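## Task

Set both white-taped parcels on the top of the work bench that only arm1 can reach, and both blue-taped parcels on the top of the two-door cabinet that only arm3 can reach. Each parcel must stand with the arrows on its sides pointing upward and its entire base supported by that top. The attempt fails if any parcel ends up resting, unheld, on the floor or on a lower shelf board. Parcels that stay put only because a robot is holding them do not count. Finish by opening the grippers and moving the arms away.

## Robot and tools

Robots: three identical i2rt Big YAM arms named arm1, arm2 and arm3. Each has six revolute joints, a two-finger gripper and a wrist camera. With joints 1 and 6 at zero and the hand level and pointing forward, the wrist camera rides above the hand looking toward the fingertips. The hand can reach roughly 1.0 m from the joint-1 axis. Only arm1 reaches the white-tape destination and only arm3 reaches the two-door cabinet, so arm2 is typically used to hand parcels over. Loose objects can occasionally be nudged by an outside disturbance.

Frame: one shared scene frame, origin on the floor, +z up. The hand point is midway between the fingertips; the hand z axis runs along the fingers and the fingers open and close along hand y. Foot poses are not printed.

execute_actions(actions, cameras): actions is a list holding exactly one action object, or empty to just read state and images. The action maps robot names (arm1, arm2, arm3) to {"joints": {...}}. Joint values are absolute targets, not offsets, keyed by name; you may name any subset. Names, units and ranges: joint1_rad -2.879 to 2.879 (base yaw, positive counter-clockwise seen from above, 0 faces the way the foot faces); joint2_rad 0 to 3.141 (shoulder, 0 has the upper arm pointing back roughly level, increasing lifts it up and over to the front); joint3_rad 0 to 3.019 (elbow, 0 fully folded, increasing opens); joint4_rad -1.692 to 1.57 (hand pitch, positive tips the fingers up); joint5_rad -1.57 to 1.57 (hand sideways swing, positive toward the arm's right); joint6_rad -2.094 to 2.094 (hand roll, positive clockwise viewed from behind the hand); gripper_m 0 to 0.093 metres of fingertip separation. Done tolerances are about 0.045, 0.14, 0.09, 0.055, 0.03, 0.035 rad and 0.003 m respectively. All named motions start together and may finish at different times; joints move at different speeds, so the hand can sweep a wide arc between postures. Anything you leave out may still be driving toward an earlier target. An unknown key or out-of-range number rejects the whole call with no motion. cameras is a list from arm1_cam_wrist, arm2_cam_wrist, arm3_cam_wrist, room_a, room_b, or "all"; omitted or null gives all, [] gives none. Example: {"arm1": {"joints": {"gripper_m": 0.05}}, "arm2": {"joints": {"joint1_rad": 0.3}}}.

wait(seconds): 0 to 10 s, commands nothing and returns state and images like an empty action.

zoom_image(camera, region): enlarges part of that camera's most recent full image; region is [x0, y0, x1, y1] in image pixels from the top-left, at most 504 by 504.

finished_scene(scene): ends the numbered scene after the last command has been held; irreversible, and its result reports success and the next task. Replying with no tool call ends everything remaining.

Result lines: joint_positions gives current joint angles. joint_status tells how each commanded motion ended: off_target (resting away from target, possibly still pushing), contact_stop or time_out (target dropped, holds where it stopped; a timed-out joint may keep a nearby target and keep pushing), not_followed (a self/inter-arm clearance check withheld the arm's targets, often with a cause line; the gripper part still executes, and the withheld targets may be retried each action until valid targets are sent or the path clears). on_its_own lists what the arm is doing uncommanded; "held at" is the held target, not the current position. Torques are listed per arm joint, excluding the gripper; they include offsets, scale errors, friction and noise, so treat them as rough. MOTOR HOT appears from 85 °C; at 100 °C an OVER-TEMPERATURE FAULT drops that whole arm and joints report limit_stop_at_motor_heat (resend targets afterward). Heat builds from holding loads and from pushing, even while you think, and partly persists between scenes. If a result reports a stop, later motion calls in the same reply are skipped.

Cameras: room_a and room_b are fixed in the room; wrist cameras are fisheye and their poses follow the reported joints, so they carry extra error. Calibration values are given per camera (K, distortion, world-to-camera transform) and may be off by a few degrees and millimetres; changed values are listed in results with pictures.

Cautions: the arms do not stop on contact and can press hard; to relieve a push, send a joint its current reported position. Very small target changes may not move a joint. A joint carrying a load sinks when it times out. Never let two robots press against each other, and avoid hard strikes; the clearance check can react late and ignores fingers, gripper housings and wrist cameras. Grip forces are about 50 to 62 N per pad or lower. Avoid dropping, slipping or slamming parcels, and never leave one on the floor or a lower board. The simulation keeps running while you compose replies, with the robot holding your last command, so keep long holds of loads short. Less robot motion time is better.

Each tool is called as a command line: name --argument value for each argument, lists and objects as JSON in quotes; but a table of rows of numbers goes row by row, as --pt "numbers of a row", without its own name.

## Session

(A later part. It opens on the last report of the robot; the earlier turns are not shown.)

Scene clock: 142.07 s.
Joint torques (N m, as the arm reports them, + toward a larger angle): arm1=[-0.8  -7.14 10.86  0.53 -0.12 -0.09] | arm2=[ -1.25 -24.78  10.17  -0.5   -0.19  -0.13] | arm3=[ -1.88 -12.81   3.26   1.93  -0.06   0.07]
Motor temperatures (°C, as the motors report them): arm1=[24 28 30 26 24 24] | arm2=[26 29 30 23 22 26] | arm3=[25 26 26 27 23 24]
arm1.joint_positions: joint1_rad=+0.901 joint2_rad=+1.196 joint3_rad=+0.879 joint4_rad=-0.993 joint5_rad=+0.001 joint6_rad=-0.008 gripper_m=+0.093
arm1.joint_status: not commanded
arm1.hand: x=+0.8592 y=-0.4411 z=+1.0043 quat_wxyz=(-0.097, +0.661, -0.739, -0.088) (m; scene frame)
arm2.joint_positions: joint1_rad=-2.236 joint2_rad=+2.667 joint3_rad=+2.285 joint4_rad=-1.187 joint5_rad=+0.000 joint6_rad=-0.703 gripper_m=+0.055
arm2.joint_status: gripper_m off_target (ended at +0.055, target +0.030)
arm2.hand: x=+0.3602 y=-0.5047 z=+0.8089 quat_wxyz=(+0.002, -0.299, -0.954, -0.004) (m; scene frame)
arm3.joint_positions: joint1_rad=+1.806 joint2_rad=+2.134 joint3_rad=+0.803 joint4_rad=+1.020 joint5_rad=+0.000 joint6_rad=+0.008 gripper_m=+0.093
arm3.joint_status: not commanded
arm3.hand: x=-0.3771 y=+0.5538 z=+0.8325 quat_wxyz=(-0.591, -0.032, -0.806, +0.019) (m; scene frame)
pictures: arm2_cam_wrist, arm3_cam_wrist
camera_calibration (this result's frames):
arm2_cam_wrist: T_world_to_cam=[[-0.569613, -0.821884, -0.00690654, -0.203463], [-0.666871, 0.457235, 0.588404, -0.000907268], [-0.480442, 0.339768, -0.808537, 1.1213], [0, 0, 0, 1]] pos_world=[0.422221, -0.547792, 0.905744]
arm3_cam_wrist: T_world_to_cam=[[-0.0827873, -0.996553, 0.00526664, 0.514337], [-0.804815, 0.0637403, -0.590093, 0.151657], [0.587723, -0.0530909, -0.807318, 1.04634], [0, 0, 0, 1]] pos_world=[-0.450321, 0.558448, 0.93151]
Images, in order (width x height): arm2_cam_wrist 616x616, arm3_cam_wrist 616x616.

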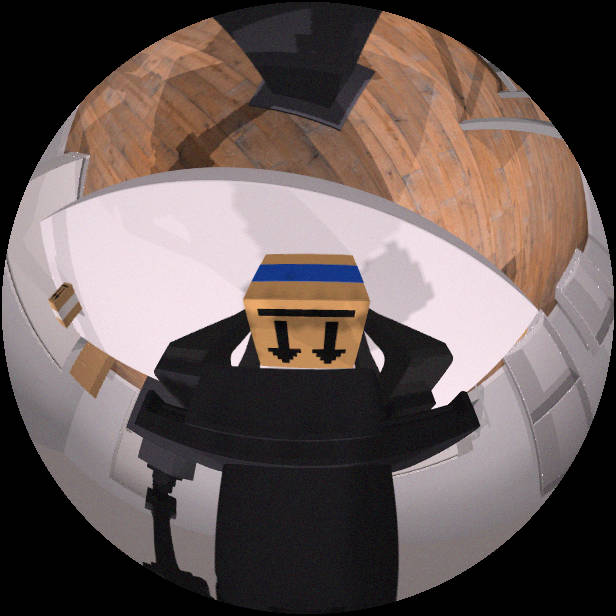

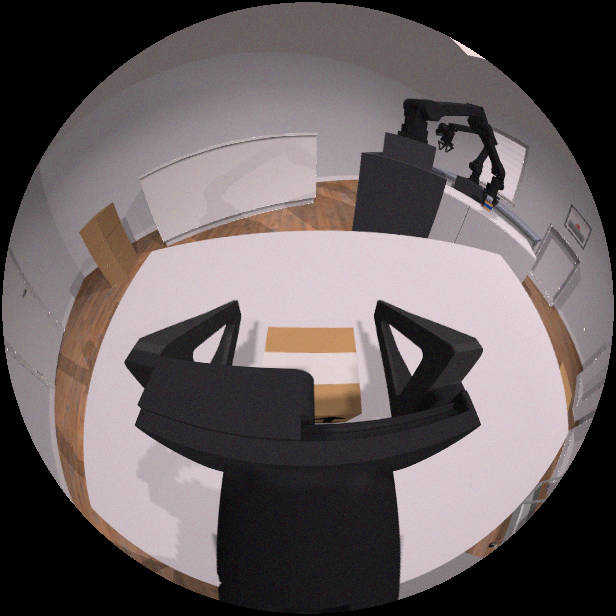

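execute_actions --actions '[{"arm2":{"joints":{"joint2_rad":2.3}},"arm3":{"joints":{"joint2_rad":1.75}}}]' --cameras '[]'

execute_actions --actions '[{"arm2":{"joints":{"joint2_rad":1.6,"joint3_rad":1.35,"joint4_rad":-1.25,"joint6_rad":0.15}},"arm3":{"joints":{"joint1_rad":0.7,"joint2_rad":1.2,"joint3_rad":0.9,"joint4_rad":-1.1}}}]' --cameras '[]'

execute_actions --actions '[{"arm2":{"joints":{"joint1_rad":1.965}}}]' --cameras '[]'

execute_actions --actions '[{"arm2":{"joints":{"joint2_rad":2.26,"joint3_rad":1.69,"joint4_rad":-0.96}},"arm1":{"joints":{"joint1_rad":1.30,"joint2_rad":2.24,"joint3_rad":2.04,"joint4_rad":-1.33,"joint6_rad":-0.6}}}]' --cameras '["arm1_cam_wrist","arm2_cam_wrist"]'

Scene clock: 150.77 s.
Joint torques (N m, as the arm reports them, + toward a larger angle): arm1=[-0.76 -7.14 10.84  0.67 -0.13 -0.08] | arm2=[ -1.36 -25.66   9.37   0.46  -0.19  -0.1 ] | arm3=[ -1.79 -10.32   6.02   1.34  -0.06   0.06]
Motor temperatures (°C, as the motors report them): arm1=[24 27 30 26 24 24] | arm2=[26 30 31 23 22 26] | arm3=[25 26 26 27 23 24]
arm1.joint_positions: joint1_rad=+0.901 joint2_rad=+1.196 joint3_rad=+0.879 joint4_rad=-0.993 joint5_rad=+0.001 joint6_rad=-0.008 gripper_m=+0.093
arm1.joint_status: not commanded
arm1.hand: x=+0.8592 y=-0.4411 z=+1.0043 quat_wxyz=(-0.097, +0.661, -0.739, -0.088) (m; scene frame)
arm2.joint_positions: joint1_rad=-2.236 joint2_rad=+2.287 joint3_rad=+2.316 joint4_rad=-1.188 joint5_rad=+0.000 joint6_rad=-0.703 gripper_m=+0.055
arm2.joint_status: all done
arm2.hand: x=+0.3755 y=-0.5637 z=+1.1103 quat_wxyz=(-0.107, -0.293, -0.935, +0.168) (m; scene frame)
arm3.joint_positions: joint1_rad=+1.806 joint2_rad=+1.729 joint3_rad=+0.803 joint4_rad=+1.033 joint5_rad=+0.000 joint6_rad=+0.008 gripper_m=+0.093
arm3.joint_status: all done
arm3.hand: x=-0.3622 y=+0.5529 z=+1.0790 quat_wxyz=(-0.746, -0.027, -0.665, +0.024) (m; scene frame)
pictures: none
No camera images: the call's "cameras" was empty. Leave "cameras" out to get every camera's image.

Scene clock: 152.83 s.
Joint torques (N m, as the arm reports them, + toward a larger angle): arm1=[-0.63 -6.92 10.87  0.58 -0.09 -0.06] | arm2=[ -1.23 -15.19   7.47  -0.21  -0.12   0.03] | arm3=[-1.18 -5.83  9.14 -0.24 -0.09  0.07]
Motor temperatures (°C, as the motors report them): arm1=[24 27 30 26 24 24] | arm2=[26 30 31 23 22 26] | arm3=[25 26 26 27 23 24]
arm1.joint_positions: joint1_rad=+0.901 joint2_rad=+1.196 joint3_rad=+0.879 joint4_rad=-0.993 joint5_rad=+0.001 joint6_rad=-0.008 gripper_m=+0.093
arm1.joint_status: not commanded
arm1.hand: x=+0.8592 y=-0.4411 z=+1.0043 quat_wxyz=(-0.097, +0.661, -0.739, -0.088) (m; scene frame)
arm2.joint_positions: joint1_rad=-2.236 joint2_rad=+1.603 joint3_rad=+1.346 joint4_rad=-1.238 joint5_rad=+0.000 joint6_rad=+0.142 gripper_m=+0.055
arm2.joint_status: all done
arm2.hand: x=+0.2951 y=-0.2624 z=+1.1216 quat_wxyz=(-0.027, -0.664, -0.747, +0.017) (m; scene frame)
arm3.joint_positions: joint1_rad=+0.703 joint2_rad=+1.192 joint3_rad=+0.882 joint4_rad=-1.087 joint5_rad=+0.001 joint6_rad=+0.007 gripper_m=+0.093
arm3.joint_status: all done
arm3.hand: x=-0.8480 y=+0.2738 z=+1.0110 quat_wxyz=(-0.075, -0.555, -0.827, +0.047) (m; scene frame)
pictures: none
No camera images: the call's "cameras" was empty. Leave "cameras" out to get every camera's image.

Scene clock: 155.97 s.
Joint torques (N m, as the arm reports them, + toward a larger angle): arm1=[-0.35 -6.92 10.82  0.58 -0.12 -0.1 ] | arm2=[ -2.1  -15.04   7.8   -0.27  -0.07   0.02] | arm3=[-1.24 -5.79  9.1  -0.18 -0.1   0.07]
Motor temperatures (°C, as the motors report them): arm1=[24 27 30 26 24 24] | arm2=[26 29 31 23 22 26] | arm3=[25 26 27 27 23 24]
arm1.joint_positions: joint1_rad=+0.901 joint2_rad=+1.196 joint3_rad=+0.879 joint4_rad=-0.993 joint5_rad=+0.001 joint6_rad=-0.008 gripper_m=+0.093
arm1.joint_status: not commanded
arm1.hand: x=+0.8592 y=-0.4411 z=+1.0043 quat_wxyz=(-0.097, +0.661, -0.739, -0.088) (m; scene frame)
arm2.joint_positions: joint1_rad=+1.970 joint2_rad=+1.603 joint3_rad=+1.346 joint4_rad=-1.238 joint5_rad=-0.001 joint6_rad=+0.144 gripper_m=+0.055
arm2.joint_status: all done
arm2.hand: x=-0.3060 y=+0.3303 z=+1.1292 quat_wxyz=(-0.007, +0.980, -0.193, -0.040) (m; scene frame)
arm3.joint_positions: joint1_rad=+0.703 joint2_rad=+1.192 joint3_rad=+0.882 joint4_rad=-1.087 joint5_rad=+0.001 joint6_rad=+0.007 gripper_m=+0.093
arm3.joint_status: not commanded
arm3.hand: x=-0.8480 y=+0.2738 z=+1.0110 quat_wxyz=(-0.075, -0.555, -0.827, +0.047) (m; scene frame)
pictures: none
No camera images: the call's "cameras" was empty. Leave "cameras" out to get every camera's image.

Scene clock: 157.67 s.
Joint torques (N m, as the arm reports them, + toward a larger angle): arm1=[ -1.04 -22.63  12.73   0.14  -0.15  -0.29] | arm2=[ -1.   -25.6    8.21   0.63  -0.05   0.06] | arm3=[-1.2  -5.82  9.12 -0.24 -0.1   0.07]
Motor temperatures (°C, as the motors report them): arm1=[24 28 31 26 24 24] | arm2=[26 29 31 23 22 26] | arm3=[25 26 27 27 23 24]
arm1.joint_positions: joint1_rad=+1.309 joint2_rad=+2.251 joint3_rad=+1.993 joint4_rad=-1.321 joint5_rad=+0.001 joint6_rad=-0.588 gripper_m=+0.093
arm1.joint_status: all done
arm1.hand: x=+0.6199 y=-0.1593 z=+0.8938 quat_wxyz=(+0.003, +0.941, -0.339, +0.000) (m; scene frame)
arm2.joint_positions: joint1_rad=+1.970 joint2_rad=+2.291 joint3_rad=+1.658 joint4_rad=-0.969 joint5_rad=-0.001 joint6_rad=+0.144 gripper_m=+0.055
arm2.joint_status: all done
arm2.hand: x=-0.4353 y=+0.3655 z=+0.8639 quat_wxyz=(-0.004, +0.981, -0.194, +0.014) (m; scene frame)
arm3.joint_positions: joint1_rad=+0.703 joint2_rad=+1.192 joint3_rad=+0.882 joint4_rad=-1.087 joint5_rad=+0.001 joint6_rad=+0.007 gripper_m=+0.093
arm3.joint_status: not commanded
arm3.hand: x=-0.8480 y=+0.2738 z=+1.0110 quat_wxyz=(-0.075, -0.555, -0.827, +0.047) (m; scene frame)
pictures: arm1_cam_wrist, arm2_cam_wrist
camera_calibration (this result's frames):
arm1_cam_wrist: T_world_to_cam=[[0.63863, 0.769337, -0.0165015, -0.254465], [0.625896, -0.506846, 0.592757, -0.993311], [0.447666, -0.388881, -0.805212, 0.504493], [0, 0, 0, 1]] pos_world=[0.558375, -0.111498, 0.990817]
arm2_cam_wrist: T_world_to_cam=[[0.378633, 0.925449, 0.0134668, -0.184453], [0.73506, -0.309517, 0.60323, -0.0839097], [0.562427, -0.218504, -0.797454, 1.13627], [0, 0, 0, 1]] pos_world=[-0.507551, 0.393011, 0.959225]
Images, in order (width x height): arm1_cam_wrist 616x616, arm2_cam_wrist 616x616.

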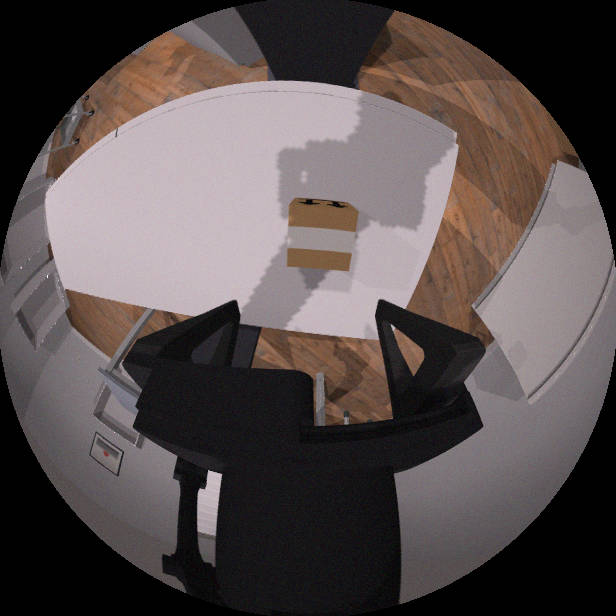

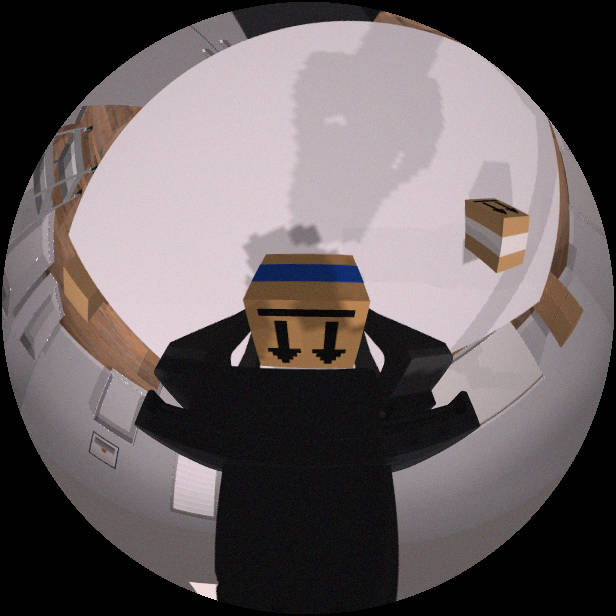

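execute_actions --actions '[{"arm2":{"joints":{"joint2_rad":2.355,"joint4_rad":-0.87}},"arm1":{"joints":{"joint1_rad":1.335,"joint2_rad":2.37,"joint3_rad":2.17,"joint4_rad":-1.32,"joint6_rad":-0.51}}}]' --cameras '["arm1_cam_wrist"]'

Scene clock: 162.37 s.
Joint torques (N m, as the arm reports them, + toward a larger angle): arm1=[  0.29 -22.41  12.69   0.51  -0.16  -0.04] | arm2=[ -1.31 -21.2    8.09   1.1   -0.04   0.05] | arm3=[-1.27 -5.81  9.07 -0.24 -0.1   0.07]
Motor temperatures (°C, as the motors report them): arm1=[24 28 31 26 24 24] | arm2=[26 30 30 23 22 26] | arm3=[25 26 28 27 23 24]
arm1.joint_positions: joint1_rad=+1.329 joint2_rad=+2.367 joint3_rad=+2.123 joint4_rad=-1.322 joint5_rad=+0.001 joint6_rad=-0.522 gripper_m=+0.093
arm1.joint_status: all done
arm1.hand: x=+0.5974 y=-0.1331 z=+0.8633 quat_wxyz=(-0.002, +0.933, -0.361, -0.004) (m; scene frame)
arm2.joint_positions: joint1_rad=+1.970 joint2_rad=+2.339 joint3_rad=+1.658 joint4_rad=-0.888 joint5_rad=-0.001 joint6_rad=+0.144 gripper_m=+0.055
arm2.joint_status: all done
arm2.hand: x=-0.4433 y=+0.3678 z=+0.8345 quat_wxyz=(-0.005, +0.981, -0.193, -0.003) (m; scene frame)
arm3.joint_positions: joint1_rad=+0.703 joint2_rad=+1.192 joint3_rad=+0.882 joint4_rad=-1.087 joint5_rad=+0.001 joint6_rad=+0.007 gripper_m=+0.093
arm3.joint_status: not commanded
arm3.hand: x=-0.8480 y=+0.2738 z=+1.0110 quat_wxyz=(-0.075, -0.555, -0.827, +0.047) (m; scene frame)
pictures: arm1_cam_wrist
camera_calibration (this result's frames):
arm1_cam_wrist: T_world_to_cam=[[0.67401, 0.738655, -0.00996355, -0.291667], [0.603414, -0.542725, 0.584244, -0.931874], [0.426147, -0.399798, -0.811517, 0.516984], [0, 0, 0, 1]] pos_world=[0.538581, -0.0836204, 0.961077]
Images, in order (width x height): arm1_cam_wrist 616x616.

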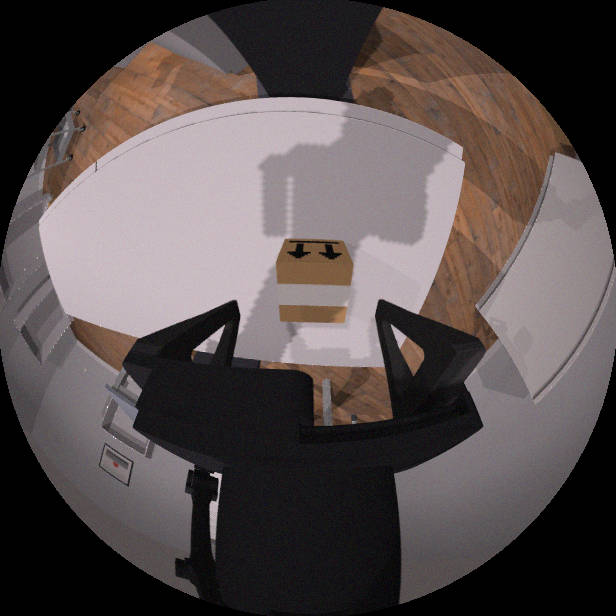

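execute_actions --actions '[{"arm2":{"joints":{"joint2_rad":2.375}},"arm1":{"joints":{"joint1_rad":1.315,"joint2_rad":2.44,"joint3_rad":2.085,"joint4_rad":-1.2}}}]' --cameras '["arm1_cam_wrist"]'

Scene clock: 165.23 s.
Joint torques (N m, as the arm reports them, + toward a larger angle): arm1=[ -1.78 -23.45   9.52   0.77  -0.14  -0.06] | arm2=[ -1.33 -20.27   7.98   0.97  -0.03   0.03] | arm3=[-1.31 -5.73  9.13 -0.23 -0.1   0.08]
Motor temperatures (°C, as the motors report them): arm1=[24 29 31 26 24 24] | arm2=[26 30 30 23 22 26] | arm3=[25 26 28 27 23 24]
arm1.joint_positions: joint1_rad=+1.326 joint2_rad=+2.445 joint3_rad=+2.074 joint4_rad=-1.210 joint5_rad=+0.001 joint6_rad=-0.522 gripper_m=+0.093
arm1.joint_status: all done
arm1.hand: x=+0.5993 y=-0.1347 z=+0.7917 quat_wxyz=(+0.004, +0.932, -0.362, +0.001) (m; scene frame)
arm2.joint_positions: joint1_rad=+1.970 joint2_rad=+2.348 joint3_rad=+1.658 joint4_rad=-0.888 joint5_rad=-0.001 joint6_rad=+0.144 gripper_m=+0.055
arm2.joint_status: all done
arm2.hand: x=-0.4408 y=+0.3673 z=+0.8287 quat_wxyz=(-0.005, +0.981, -0.193, +0.002) (m; scene frame)
arm3.joint_positions: joint1_rad=+0.703 joint2_rad=+1.192 joint3_rad=+0.882 joint4_rad=-1.087 joint5_rad=+0.001 joint6_rad=+0.007 gripper_m=+0.093
arm3.joint_status: not commanded
arm3.hand: x=-0.8480 y=+0.2738 z=+1.0110 quat_wxyz=(-0.075, -0.555, -0.827, +0.047) (m; scene frame)
pictures: arm1_cam_wrist
camera_calibration (this result's frames):
arm1_cam_wrist: T_world_to_cam=[[0.675992, 0.736709, -0.0171851, -0.288203], [0.599412, -0.536146, 0.59435, -0.896761], [0.428649, -0.412077, -0.804023, 0.448357], [0, 0, 0, 1]] pos_world=[0.540164, -0.083716, 0.888527]
Images, in order (width x height): arm1_cam_wrist 616x616.

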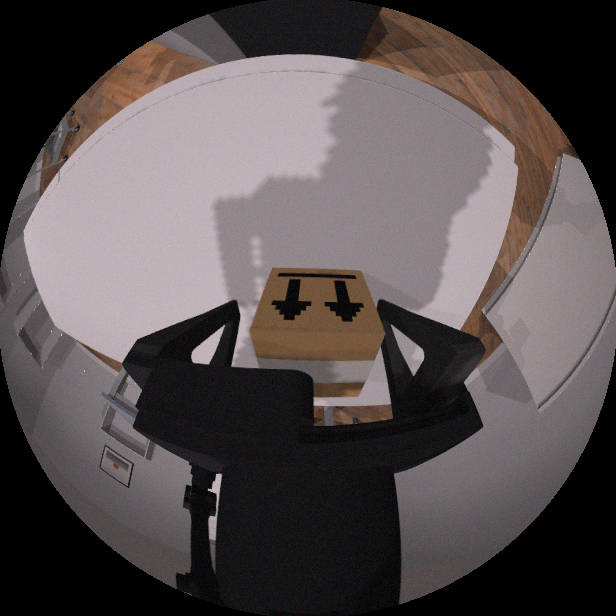

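execute_actions --actions '[{"arm2":{"joints":{"gripper_m":0.093}},"arm1":{"joints":{"gripper_m":0.03}}}]' --cameras '[]'

execute_actions --actions '[{"arm2":{"joints":{"joint2_rad":2.15}},"arm1":{"joints":{"joint2_rad":2.1}}}]' --cameras '[]'

execute_actions --actions '[{"arm2":{"joints":{"joint1_rad":1.68,"joint2_rad":2.36,"joint3_rad":2.01,"joint4_rad":-1.17,"joint6_rad":-0.48}},"arm1":{"joints":{"joint1_rad":-2.1,"joint2_rad":1.8,"joint3_rad":1.6,"joint4_rad":-1.35,"joint6_rad":0}}}]' --cameras '["arm1_cam_wrist","arm2_cam_wrist","room_b"]'

Scene clock: 172.50 s.
Joint torques (N m, as the arm reports them, + toward a larger angle): arm1=[ -1.64 -23.04   9.2    0.7   -0.13  -0.08] | arm2=[ -1.09 -20.22   8.11   0.94  -0.06   0.02] | arm3=[-1.1  -5.87  9.15 -0.25 -0.1   0.07]
Motor temperatures (°C, as the motors report them): arm1=[24 29 31 26 24 24] | arm2=[26 30 30 23 22 26] | arm3=[25 26 29 27 23 24]
arm1.joint_positions: joint1_rad=+1.326 joint2_rad=+2.445 joint3_rad=+2.074 joint4_rad=-1.209 joint5_rad=+0.001 joint6_rad=-0.521 gripper_m=+0.053
arm1.joint_status: gripper_m off_target (ended at +0.053, target +0.030)
arm1.hand: x=+0.5992 y=-0.1346 z=+0.7917 quat_wxyz=(+0.004, +0.932, -0.363, +0.001) (m; scene frame)
arm2.joint_positions: joint1_rad=+1.970 joint2_rad=+2.348 joint3_rad=+1.658 joint4_rad=-0.888 joint5_rad=-0.001 joint6_rad=+0.144 gripper_m=+0.093
arm2.joint_status: all done
arm2.hand: x=-0.4408 y=+0.3673 z=+0.8287 quat_wxyz=(-0.005, +0.981, -0.193, +0.002) (m; scene frame)
arm3.joint_positions: joint1_rad=+0.703 joint2_rad=+1.192 joint3_rad=+0.882 joint4_rad=-1.087 joint5_rad=+0.001 joint6_rad=+0.007 gripper_m=+0.093
arm3.joint_status: not commanded
arm3.hand: x=-0.8480 y=+0.2738 z=+1.0110 quat_wxyz=(-0.075, -0.555, -0.827, +0.047) (m; scene frame)
pictures: none
No camera images: the call's "cameras" was empty. Leave "cameras" out to get every camera's image.

Scene clock: 174.00 s.
Joint torques (N m, as the arm reports them, + toward a larger angle): arm1=[ -1.56 -21.02  10.95   1.27  -0.12  -0.06] | arm2=[ -1.22 -20.94   9.28   1.4   -0.06   0.03] | arm3=[-1.2  -5.85  9.11 -0.25 -0.1   0.07]
Motor temperatures (°C, as the motors report them): arm1=[24 30 31 26 24 24] | arm2=[26 30 30 23 22 26] | arm3=[25 25 29 27 23 24]
arm1.joint_positions: joint1_rad=+1.326 joint2_rad=+2.101 joint3_rad=+2.068 joint4_rad=-1.208 joint5_rad=+0.001 joint6_rad=-0.521 gripper_m=+0.053
arm1.joint_status: all done
arm1.hand: x=+0.5932 y=-0.1123 z=+1.0326 quat_wxyz=(-0.128, +0.919, -0.358, -0.105) (m; scene frame)
arm2.joint_positions: joint1_rad=+1.970 joint2_rad=+2.132 joint3_rad=+1.658 joint4_rad=-0.886 joint5_rad=-0.001 joint6_rad=+0.144 gripper_m=+0.093
arm2.joint_status: all done
arm2.hand: x=-0.4828 y=+0.3763 z=+0.9651 quat_wxyz=(-0.010, +0.976, -0.192, -0.106) (m; scene frame)
arm3.joint_positions: joint1_rad=+0.703 joint2_rad=+1.192 joint3_rad=+0.882 joint4_rad=-1.087 joint5_rad=+0.001 joint6_rad=+0.007 gripper_m=+0.093
arm3.joint_status: not commanded
arm3.hand: x=-0.8480 y=+0.2738 z=+1.0110 quat_wxyz=(-0.075, -0.555, -0.827, +0.047) (m; scene frame)
pictures: none
No camera images: the call's "cameras" was empty. Leave "cameras" out to get every camera's image.

Scene clock: 176.77 s.
Joint torques (N m, as the arm reports them, + toward a larger angle): arm1=[  0.24 -17.87   8.94   0.19  -0.09  -0.05] | arm2=[ -1.72 -24.66  10.79  -0.72  -0.19  -0.12] | arm3=[-1.21 -5.94  9.12 -0.26 -0.1   0.07]
Motor temperatures (°C, as the motors report them): arm1=[24 30 31 26 24 24] | arm2=[26 30 31 23 22 26] | arm3=[25 25 29 27 23 24]
arm1.joint_positions: joint1_rad=-2.109 joint2_rad=+1.819 joint3_rad=+1.597 joint4_rad=-1.342 joint5_rad=+0.001 joint6_rad=-0.010 gripper_m=+0.053
arm1.joint_status: all done
arm1.hand: x=+0.8224 y=-1.3663 z=+1.0033 quat_wxyz=(+0.000, -0.698, -0.716, +0.004) (m; scene frame)
arm2.joint_positions: joint1_rad=+1.690 joint2_rad=+2.358 joint3_rad=+1.955 joint4_rad=-1.152 joint5_rad=+0.001 joint6_rad=-0.472 gripper_m=+0.093
arm2.joint_status: all done
arm2.hand: x=-0.4304 y=+0.5621 z=+0.9216 quat_wxyz=(-0.010, +1.000, -0.027, -0.008) (m; scene frame)
arm3.joint_positions: joint1_rad=+0.703 joint2_rad=+1.192 joint3_rad=+0.882 joint4_rad=-1.087 joint5_rad=+0.001 joint6_rad=+0.007 gripper_m=+0.093
arm3.joint_status: not commanded
arm3.hand: x=-0.8480 y=+0.2738 z=+1.0110 quat_wxyz=(-0.075, -0.555, -0.827, +0.047) (m; scene frame)
pictures: arm1_cam_wrist, arm2_cam_wrist, room_b
camera_calibration (this result's frames):
arm1_cam_wrist: T_world_to_cam=[[-0.999717, -0.0233005, -0.00483428, 0.799213], [-0.0217187, 0.810369, 0.585518, 0.542787], [-0.00972534, 0.585457, -0.810645, 1.74547], [0, 0, 0, 1]] pos_world=[0.827751, -1.44313, 1.10101]
arm2_cam_wrist: T_world_to_cam=[[0.0527153, 0.998413, 0.0198324, -0.556172], [0.819971, -0.054612, 0.569794, -0.137404], [0.569973, -0.0137749, -0.821548, 1.13287], [0, 0, 0, 1]] pos_world=[-0.503721, 0.56339, 1.02003]
Images, in order (width x height): arm1_cam_wrist 616x616, arm2_cam_wrist 616x616, room_b 672x504.

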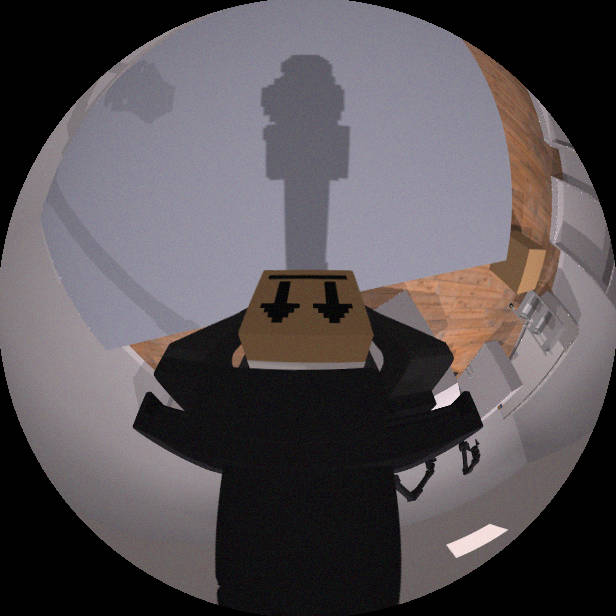

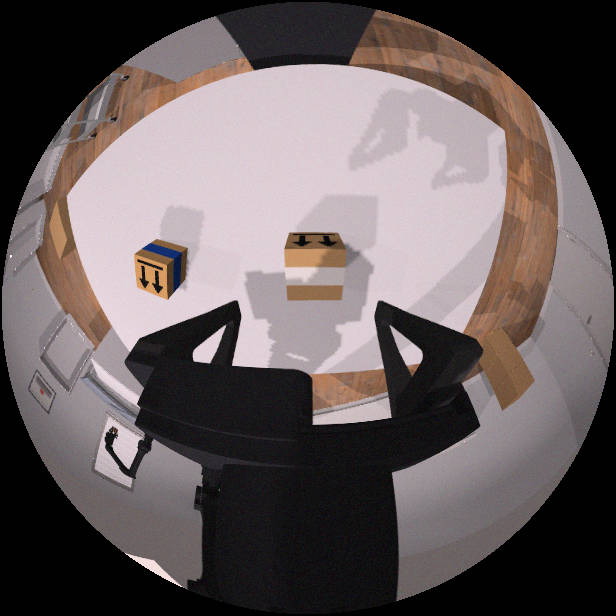

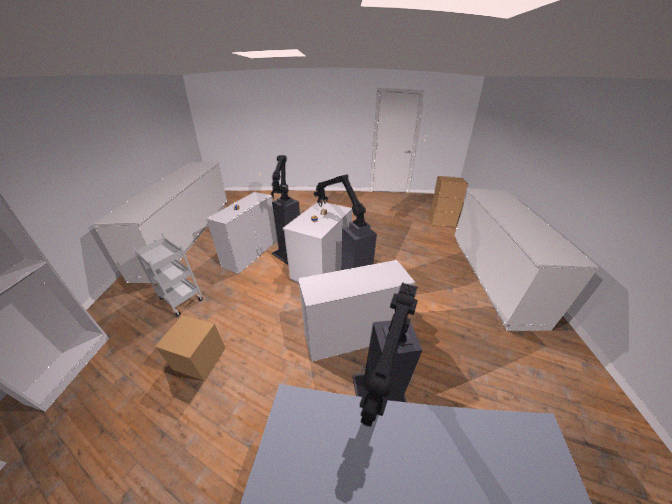

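execute_actions --actions '[{"arm2":{"joints":{"joint1_rad":1.662,"joint2_rad":2.44,"joint4_rad":-1.10}},"arm1":{"joints":{"joint2_rad":1.96,"joint3_rad":1.43,"joint4_rad":-1.02}}}]' --cameras '[]'

execute_actions --actions '[{"arm2":{"joints":{"joint2_rad":2.515,"joint4_rad":-1.02}}}]' --cameras '["arm1_cam_wrist","arm2_cam_wrist","room_b"]'

Scene clock: 184.97 s.
Joint torques (N m, as the arm reports them, + toward a larger angle): arm1=[  0.09 -19.84   9.37   0.61  -0.1   -0.05] | arm2=[ -1.55 -23.11  10.49   1.04  -0.22  -0.11] | arm3=[-1.13 -5.9   9.1  -0.24 -0.09  0.06]
Motor temperatures (°C, as the motors report them): arm1=[24 30 31 26 24 24] | arm2=[26 30 31 23 22 26] | arm3=[25 25 29 27 23 24]
arm1.joint_positions: joint1_rad=-2.109 joint2_rad=+1.994 joint3_rad=+1.407 joint4_rad=-1.029 joint5_rad=+0.001 joint6_rad=-0.010 gripper_m=+0.053
arm1.joint_status: all done
arm1.hand: x=+0.8214 y=-1.3570 z=+0.8425 quat_wxyz=(+0.019, -0.698, -0.715, -0.015) (m; scene frame)
arm2.joint_positions: joint1_rad=+1.669 joint2_rad=+2.423 joint3_rad=+1.962 joint4_rad=-1.118 joint5_rad=+0.001 joint6_rad=-0.472 gripper_m=+0.093
arm2.joint_status: all done
arm2.hand: x=-0.4215 y=+0.5738 z=+0.8800 quat_wxyz=(-0.004, +0.999, -0.037, +0.003) (m; scene frame)
arm3.joint_positions: joint1_rad=+0.703 joint2_rad=+1.192 joint3_rad=+0.882 joint4_rad=-1.087 joint5_rad=+0.001 joint6_rad=+0.007 gripper_m=+0.093
arm3.joint_status: not commanded
arm3.hand: x=-0.8480 y=+0.2738 z=+1.0110 quat_wxyz=(-0.075, -0.555, -0.827, +0.047) (m; scene frame)
pictures: none
No camera images: the call's "cameras" was empty. Leave "cameras" out to get every camera's image.

Scene clock: 185.97 s.
Joint torques (N m, as the arm reports them, + toward a larger angle): arm1=[  0.18 -19.71   9.42   0.71  -0.08  -0.06] | arm2=[ -1.81 -24.24   9.7    0.86  -0.21  -0.11] | arm3=[-1.24 -5.94  9.11 -0.22 -0.1   0.07]
Motor temperatures (°C, as the motors report them): arm1=[24 30 30 26 24 24] | arm2=[26 30 31 23 22 26] | arm3=[25 25 29 27 23 24]
arm1.joint_positions: joint1_rad=-2.109 joint2_rad=+1.994 joint3_rad=+1.407 joint4_rad=-1.029 joint5_rad=+0.001 joint6_rad=-0.010 gripper_m=+0.053
arm1.joint_status: not commanded
arm1.hand: x=+0.8214 y=-1.3570 z=+0.8425 quat_wxyz=(+0.019, -0.698, -0.715, -0.015) (m; scene frame)
arm2.joint_positions: joint1_rad=+1.669 joint2_rad=+2.502 joint3_rad=+1.966 joint4_rad=-1.038 joint5_rad=+0.001 joint6_rad=-0.472 gripper_m=+0.093
arm2.joint_status: all done
arm2.hand: x=-0.4236 y=+0.5756 z=+0.8286 quat_wxyz=(-0.005, +0.999, -0.037, +0.001) (m; scene frame)
arm3.joint_positions: joint1_rad=+0.703 joint2_rad=+1.192 joint3_rad=+0.882 joint4_rad=-1.087 joint5_rad=+0.001 joint6_rad=+0.007 gripper_m=+0.093
arm3.joint_status: not commanded
arm3.hand: x=-0.8480 y=+0.2738 z=+1.0110 quat_wxyz=(-0.075, -0.555, -0.827, +0.047) (m; scene frame)
pictures: arm1_cam_wrist, arm2_cam_wrist, room_b
camera_calibration (this result's frames):
arm1_cam_wrist: T_world_to_cam=[[-0.999727, -0.0227546, -0.00528044, 0.798822], [-0.02102, 0.777727, 0.62825, 0.548509], [-0.0101888, 0.62819, -0.777993, 1.64052], [0, 0, 0, 1]] pos_world=[0.826849, -1.43897, 0.935933]
arm2_cam_wrist: T_world_to_cam=[[0.0731905, 0.997256, 0.0110958, -0.551629], [0.809398, -0.0658961, 0.583552, -0.0986848], [0.582682, -0.0337296, -0.812, 1.06179], [0, 0, 0, 1]] pos_world=[-0.498436, 0.579426, 0.925881]
Images, in order (width x height): arm1_cam_wrist 616x616, arm2_cam_wrist 616x616, room_b 672x504.

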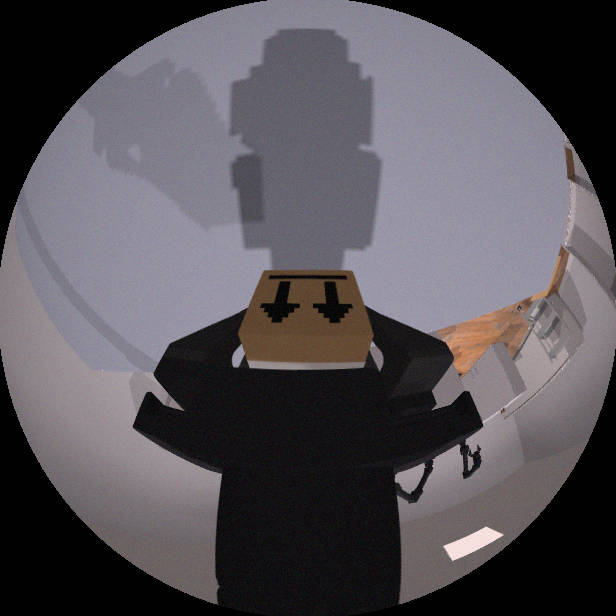

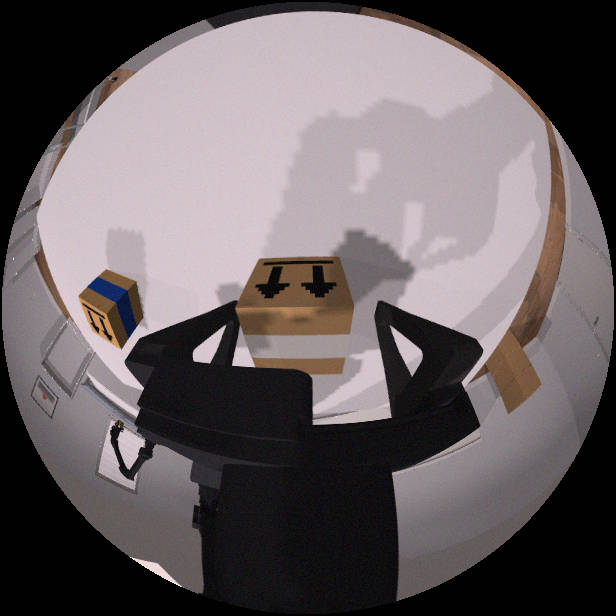

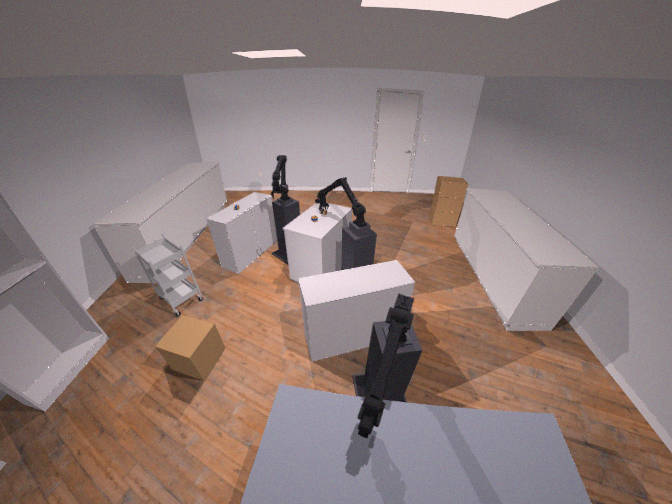

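execute_actions --actions '[{"arm2":{"joints":{"gripper_m":0.03}},"arm1":{"joints":{"joint2_rad":2.06,"joint4_rad":-0.92}}}]' --cameras '["arm1_cam_wrist"]'

execute_actions --actions '[{"arm2":{"joints":{"joint2_rad":2.1}},"arm1":{"joints":{"joint2_rad":2.11,"joint4_rad":-0.87}}}]' --cameras '["arm1_cam_wrist"]'

Scene clock: 191.07 s.
Joint torques (N m, as the arm reports them, + toward a larger angle): arm1=[  0.17 -17.99   9.17   0.81  -0.1   -0.08] | arm2=[ -1.29 -24.21   9.58   0.88  -0.18  -0.12] | arm3=[-1.13 -5.85  9.12 -0.23 -0.09  0.08]
Motor temperatures (°C, as the motors report them): arm1=[24 30 30 26 24 24] | arm2=[26 30 31 23 22 26] | arm3=[25 25 29 27 23 24]
arm1.joint_positions: joint1_rad=-2.109 joint2_rad=+2.063 joint3_rad=+1.407 joint4_rad=-0.930 joint5_rad=+0.001 joint6_rad=-0.010 gripper_m=+0.053
arm1.joint_status: all done
arm1.hand: x=+0.8214 y=-1.3705 z=+0.8053 quat_wxyz=(+0.008, -0.698, -0.716, -0.004) (m; scene frame)
arm2.joint_positions: joint1_rad=+1.669 joint2_rad=+2.502 joint3_rad=+1.966 joint4_rad=-1.037 joint5_rad=+0.000 joint6_rad=-0.473 gripper_m=+0.053
arm2.joint_status: gripper_m off_target (ended at +0.053, target +0.030)
arm2.hand: x=-0.4238 y=+0.5756 z=+0.8286 quat_wxyz=(-0.005, +0.999, -0.037, +0.000) (m; scene frame)
arm3.joint_positions: joint1_rad=+0.703 joint2_rad=+1.192 joint3_rad=+0.882 joint4_rad=-1.087 joint5_rad=+0.001 joint6_rad=+0.007 gripper_m=+0.093
arm3.joint_status: not commanded
arm3.hand: x=-0.8480 y=+0.2738 z=+1.0110 quat_wxyz=(-0.075, -0.555, -0.827, +0.047) (m; scene frame)
pictures: arm1_cam_wrist
camera_calibration (this result's frames):
arm1_cam_wrist: T_world_to_cam=[[-0.999721, -0.0230712, -0.00502772, 0.797685], [-0.0214245, 0.79676, 0.603916, 0.628442], [-0.00992716, 0.603855, -0.797032, 1.6018], [0, 0, 0, 1]] pos_world=[0.826828, -1.44957, 0.901171]
Images, in order (width x height): arm1_cam_wrist 616x616.

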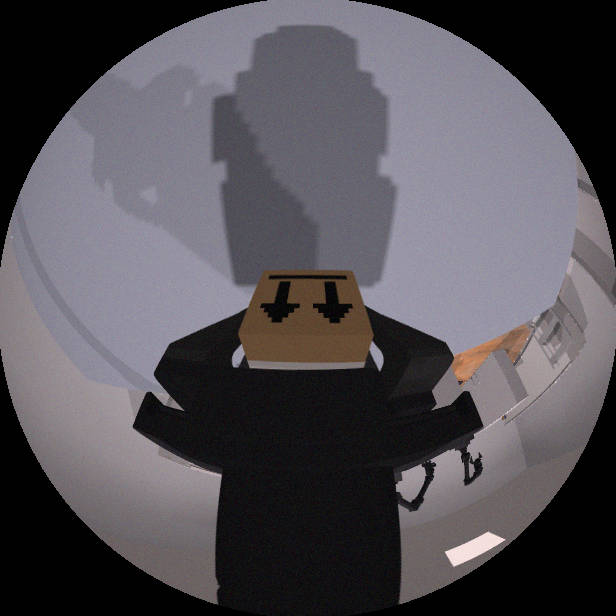

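Scene clock: 192.60 s.
Joint torques (N m, as the arm reports them, + toward a larger angle): arm1=[  0.25 -16.7    8.95   0.8   -0.1   -0.08] | arm2=[ -1.46 -22.37   9.38   1.67  -0.18  -0.08] | arm3=[-1.3  -5.81  9.11 -0.25 -0.09  0.07]
Motor temperatures (°C, as the motors report them): arm1=[24 30 30 26 24 24] | arm2=[26 30 31 23 22 26] | arm3=[25 25 29 27 23 24]
arm1.joint_positions: joint1_rad=-2.109 joint2_rad=+2.097 joint3_rad=+1.407 joint4_rad=-0.877 joint5_rad=+0.000 joint6_rad=-0.009 gripper_m=+0.053
arm1.joint_status: all done
arm1.hand: x=+0.8215 y=-1.3772 z=+0.7869 quat_wxyz=(+0.001, -0.699, -0.716, +0.003) (m; scene frame)
arm2.joint_positions: joint1_rad=+1.669 joint2_rad=+2.089 joint3_rad=+1.995 joint4_rad=-1.034 joint5_rad=+0.000 joint6_rad=-0.473 gripper_m=+0.053
arm2.joint_status: all done
arm2.hand: x=-0.4747 y=+0.6034 z=+1.1359 quat_wxyz=(-0.113, +0.974, -0.035, -0.193) (m; scene frame)
arm3.joint_positions: joint1_rad=+0.703 joint2_rad=+1.192 joint3_rad=+0.882 joint4_rad=-1.087 joint5_rad=+0.001 joint6_rad=+0.007 gripper_m=+0.093
arm3.joint_status: not commanded
arm3.hand: x=-0.8480 y=+0.2738 z=+1.0110 quat_wxyz=(-0.075, -0.555, -0.827, +0.047) (m; scene frame)
pictures: arm1_cam_wrist
camera_calibration (this result's frames):
arm1_cam_wrist: T_world_to_cam=[[-0.999724, -0.0228783, -0.00525246, 0.797954], [-0.0215828, 0.807911, 0.588909, 0.672143], [-0.00922972, 0.58886, -0.808183, 1.57876], [0, 0, 0, 1]] pos_world=[0.826813, -1.45444, 0.884286]
Images, in order (width x height): arm1_cam_wrist 616x616.

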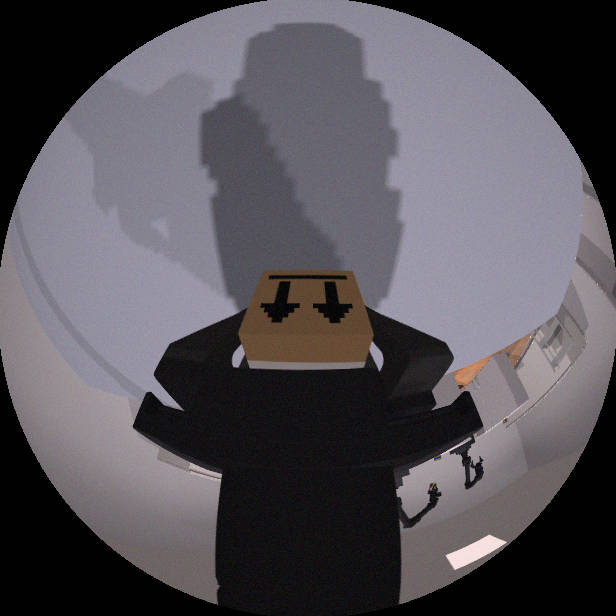

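execute_actions --actions '[{"arm2":{"joints":{"joint1_rad":-1.6,"joint2_rad":1.7,"joint3_rad":1.4,"joint4_rad":-1.25,"joint6_rad":0}},"arm1":{"joints":{"joint2_rad":2.15,"joint4_rad":-0.84}},"arm3":{"joints":{"joint1_rad":1.46,"joint2_rad":2.015,"joint3_rad":1.67,"joint4_rad":-1.2}}}]' --cameras '["arm3_cam_wrist"]'

Scene clock: 199.40 s.
Joint torques (N m, as the arm reports them, + toward a larger angle): arm1=[  0.21 -13.54   9.01   1.69  -0.1   -0.08] | arm2=[  0.53 -16.96   6.78  -0.6   -0.17   0.02] | arm3=[ -1.46 -17.42  10.73  -0.38   0.01   0.08]
Motor temperatures (°C, as the motors report them): arm1=[24 29 30 26 24 24] | arm2=[26 30 31 23 22 26] | arm3=[25 26 30 27 23 24]
arm1.joint_positions: joint1_rad=-2.109 joint2_rad=+2.098 joint3_rad=+1.407 joint4_rad=-0.874 joint5_rad=+0.000 joint6_rad=-0.009 gripper_m=+0.053
arm1.joint_status: all done
arm1.hand: x=+0.8216 y=-1.3780 z=+0.7865 quat_wxyz=(+0.000, -0.699, -0.716, +0.004) (m; scene frame)
arm2.joint_positions: joint1_rad=-1.608 joint2_rad=+1.706 joint3_rad=+1.407 joint4_rad=-1.233 joint5_rad=+0.001 joint6_rad=-0.006 gripper_m=+0.053
arm2.joint_status: all done
arm2.hand: x=+0.5686 y=-0.1131 z=+1.0967 quat_wxyz=(-0.016, -0.331, -0.943, +0.002) (m; scene frame)
arm3.joint_positions: joint1_rad=+1.468 joint2_rad=+2.011 joint3_rad=+1.620 joint4_rad=-1.191 joint5_rad=-0.001 joint6_rad=+0.006 gripper_m=+0.093
arm3.joint_status: all done
arm3.hand: x=-0.4368 y=+0.3602 z=+0.9171 quat_wxyz=(+0.002, -0.207, -0.978, -0.002) (m; scene frame)
pictures: arm3_cam_wrist
camera_calibration (this result's frames):
arm3_cam_wrist: T_world_to_cam=[[-0.396756, -0.917881, 0.00892418, 0.147164], [-0.734377, 0.323239, 0.59683, -0.985398], [-0.550704, 0.230242, -0.802318, 0.535559], [0, 0, 0, 1]] pos_world=[-0.370331, 0.330289, 1.01649]
Images, in order (width x height): arm3_cam_wrist 616x616.

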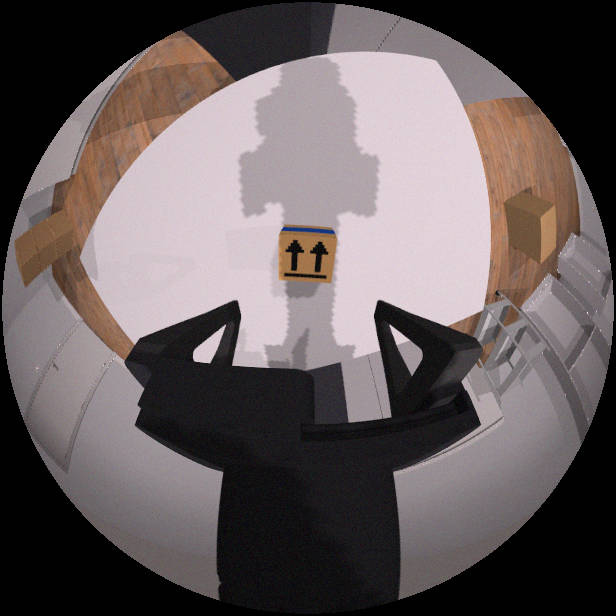

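execute_actions --actions '[{"arm2":{"joints":{"joint2_rad":2.2,"joint3_rad":1.49,"joint4_rad":-0.83}},"arm1":{"joints":{"joint2_rad":2.098,"joint4_rad":-0.874,"gripper_m":0.093}},"arm3":{"joints":{"joint2_rad":2.27,"joint3_rad":1.98,"joint4_rad":-1.52,"joint6_rad":0.06}}}]' --cameras '[]'

execute_actions --actions '[{"arm2":{"joints":{"joint2_rad":2.29,"joint3_rad":1.47,"joint4_rad":-0.76}},"arm1":{"joints":{"joint2_rad":1.6}},"arm3":{"joints":{"joint2_rad":2.36,"joint3_rad":1.905,"joint4_rad":-1.39}}}]' --cameras '["arm3_cam_wrist","arm1_cam_wrist"]'

Scene clock: 206.83 s.
Joint torques (N m, as the arm reports them, + toward a larger angle): arm1=[  0.3  -17.8    8.96   0.41  -0.07  -0.1 ] | arm2=[ -0.05 -23.78   6.81   0.87  -0.17   0.02] | arm3=[ -1.64 -20.19  10.32  -0.93   0.01   0.21]
Motor temperatures (°C, as the motors report them): arm1=[24 29 30 26 24 24] | arm2=[26 30 31 23 22 26] | arm3=[25 26 31 27 23 24]
arm1.joint_positions: joint1_rad=-2.109 joint2_rad=+2.098 joint3_rad=+1.407 joint4_rad=-0.874 joint5_rad=+0.000 joint6_rad=-0.009 gripper_m=+0.093
arm1.joint_status: all done
arm1.hand: x=+0.8216 y=-1.3777 z=+0.7863 quat_wxyz=(+0.000, -0.699, -0.716, +0.003) (m; scene frame)
arm2.joint_positions: joint1_rad=-1.608 joint2_rad=+2.229 joint3_rad=+1.465 joint4_rad=-0.847 joint5_rad=+0.001 joint6_rad=-0.006 gripper_m=+0.053
arm2.joint_status: all done
arm2.hand: x=+0.6137 y=-0.1471 z=+0.8362 quat_wxyz=(+0.022, -0.331, -0.943, -0.011) (m; scene frame)
arm3.joint_positions: joint1_rad=+1.468 joint2_rad=+2.264 joint3_rad=+1.933 joint4_rad=-1.508 joint5_rad=-0.001 joint6_rad=+0.051 gripper_m=+0.093
arm3.joint_status: all done
arm3.hand: x=-0.4212 y=+0.3534 z=+0.8816 quat_wxyz=(+0.129, -0.227, -0.965, -0.024) (m; scene frame)
pictures: none
No camera images: the call's "cameras" was empty. Leave "cameras" out to get every camera's image.

Scene clock: 208.27 s.
Joint torques (N m, as the arm reports them, + toward a larger angle): arm1=[  0.04 -14.08  11.51   1.41  -0.08  -0.1 ] | arm2=[  0.15 -19.02   5.43   0.88  -0.16   0.03] | arm3=[ -1.48 -20.23   6.64  -0.13   0.     0.19]
Motor temperatures (°C, as the motors report them): arm1=[24 29 30 26 24 24] | arm2=[26 30 31 23 22 26] | arm3=[25 26 30 27 23 24]
arm1.joint_positions: joint1_rad=-2.109 joint2_rad=+1.594 joint3_rad=+1.409 joint4_rad=-0.874 joint5_rad=+0.000 joint6_rad=-0.009 gripper_m=+0.093
arm1.joint_status: all done
arm1.hand: x=+0.8234 y=-1.4056 z=+1.0750 quat_wxyz=(-0.177, -0.675, -0.693, +0.180) (m; scene frame)
arm2.joint_positions: joint1_rad=-1.608 joint2_rad=+2.274 joint3_rad=+1.465 joint4_rad=-0.778 joint5_rad=+0.001 joint6_rad=-0.006 gripper_m=+0.053
arm2.joint_status: all done
arm2.hand: x=+0.6177 y=-0.1501 z=+0.8111 quat_wxyz=(+0.010, -0.331, -0.944, -0.007) (m; scene frame)
arm3.joint_positions: joint1_rad=+1.468 joint2_rad=+2.349 joint3_rad=+1.909 joint4_rad=-1.403 joint5_rad=-0.001 joint6_rad=+0.051 gripper_m=+0.093
arm3.joint_status: all done
arm3.hand: x=-0.4175 y=+0.3519 z=+0.8177 quat_wxyz=(+0.130, -0.227, -0.965, -0.025) (m; scene frame)
pictures: arm1_cam_wrist, arm3_cam_wrist
camera_calibration (this result's frames):
arm1_cam_wrist: T_world_to_cam=[[-0.999634, -0.0270681, -0.000316182, 0.789497], [-0.0269065, 0.992249, 0.121321, 1.29167], [-0.00297021, 0.121285, -0.992613, 1.36417], [0, 0, 0, 1]] pos_world=[0.828014, -1.42574, 1.19764]
arm3_cam_wrist: T_world_to_cam=[[-0.433912, -0.90074, 0.0196847, 0.117766], [-0.553031, 0.283532, 0.783432, -0.972091], [-0.71125, 0.329054, -0.621165, 0.218426], [0, 0, 0, 1]] pos_world=[-0.331141, 0.309821, 0.894927]
Images, in order (width x height): arm1_cam_wrist 616x616, arm3_cam_wrist 616x616.

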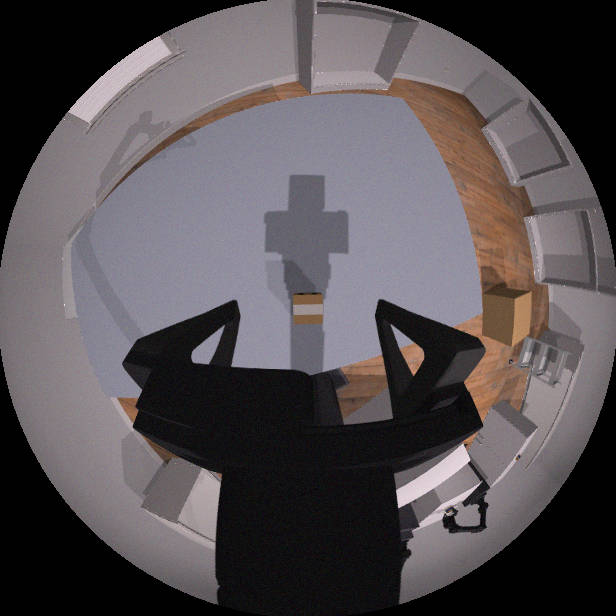

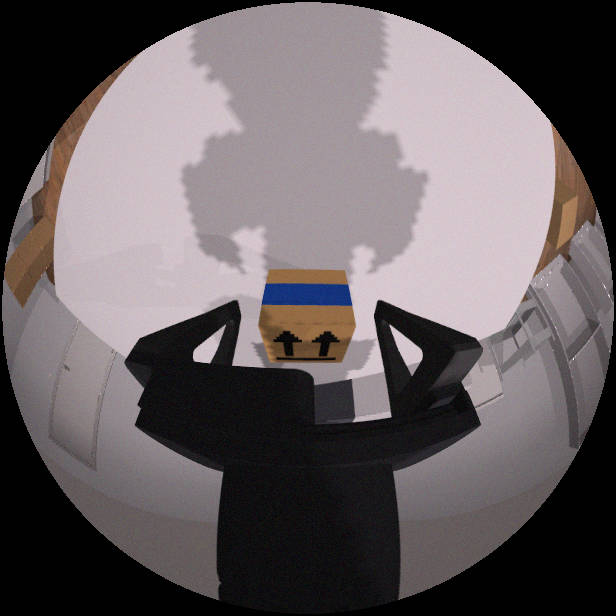

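execute_actions --actions '[{"arm2":{"joints":{"gripper_m":0.093}},"arm1":{"joints":{"joint1_rad":0.6,"joint2_rad":1.2,"joint3_rad":0.9,"joint4_rad":-1.0,"joint6_rad":-0.52}},"arm3":{"joints":{"joint2_rad":2.39,"joint4_rad":-1.445}}}]' --cameras '["arm3_cam_wrist"]'

Scene clock: 212.70 s.
Joint torques (N m, as the arm reports them, + toward a larger angle): arm1=[ 0.04 -7.79  9.52  0.61 -0.14 -0.24] | arm2=[ -0.29 -19.66   5.38   0.88  -0.17   0.03] | arm3=[ -1.58 -18.33   6.56  -1.05   0.     0.21]
Motor temperatures (°C, as the motors report them): arm1=[24 29 31 26 24 24] | arm2=[26 30 30 23 22 26] | arm3=[25 27 30 27 23 24]
arm1.joint_positions: joint1_rad=+0.597 joint2_rad=+1.201 joint3_rad=+0.895 joint4_rad=-0.992 joint5_rad=+0.000 joint6_rad=-0.510 gripper_m=+0.093
arm1.joint_status: all done
arm1.hand: x=+0.9701 y=-0.4659 z=+1.0087 quat_wxyz=(-0.128, +0.731, -0.669, -0.045) (m; scene frame)
arm2.joint_positions: joint1_rad=-1.608 joint2_rad=+2.274 joint3_rad=+1.465 joint4_rad=-0.778 joint5_rad=+0.001 joint6_rad=-0.006 gripper_m=+0.093
arm2.joint_status: all done
arm2.hand: x=+0.6177 y=-0.1501 z=+0.8111 quat_wxyz=(+0.010, -0.331, -0.943, -0.007) (m; scene frame)
arm3.joint_positions: joint1_rad=+1.468 joint2_rad=+2.358 joint3_rad=+1.909 joint4_rad=-1.432 joint5_rad=-0.001 joint6_rad=+0.051 gripper_m=+0.093
arm3.joint_status: all done
arm3.hand: x=-0.4251 y=+0.3552 z=+0.8143 quat_wxyz=(+0.149, -0.226, -0.962, -0.028) (m; scene frame)
pictures: arm3_cam_wrist
camera_calibration (this result's frames):
arm3_cam_wrist: T_world_to_cam=[[-0.433166, -0.901067, 0.0211093, 0.116792], [-0.525519, 0.271519, 0.806292, -0.97724], [-0.732255, 0.338165, -0.59114, 0.173136], [0, 0, 0, 1]] pos_world=[-0.336188, 0.312029, 0.887824]
Images, in order (width x height): arm3_cam_wrist 616x616.

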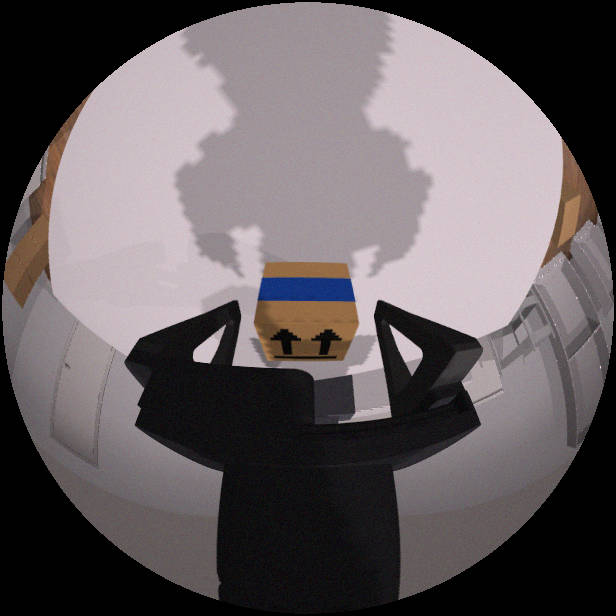

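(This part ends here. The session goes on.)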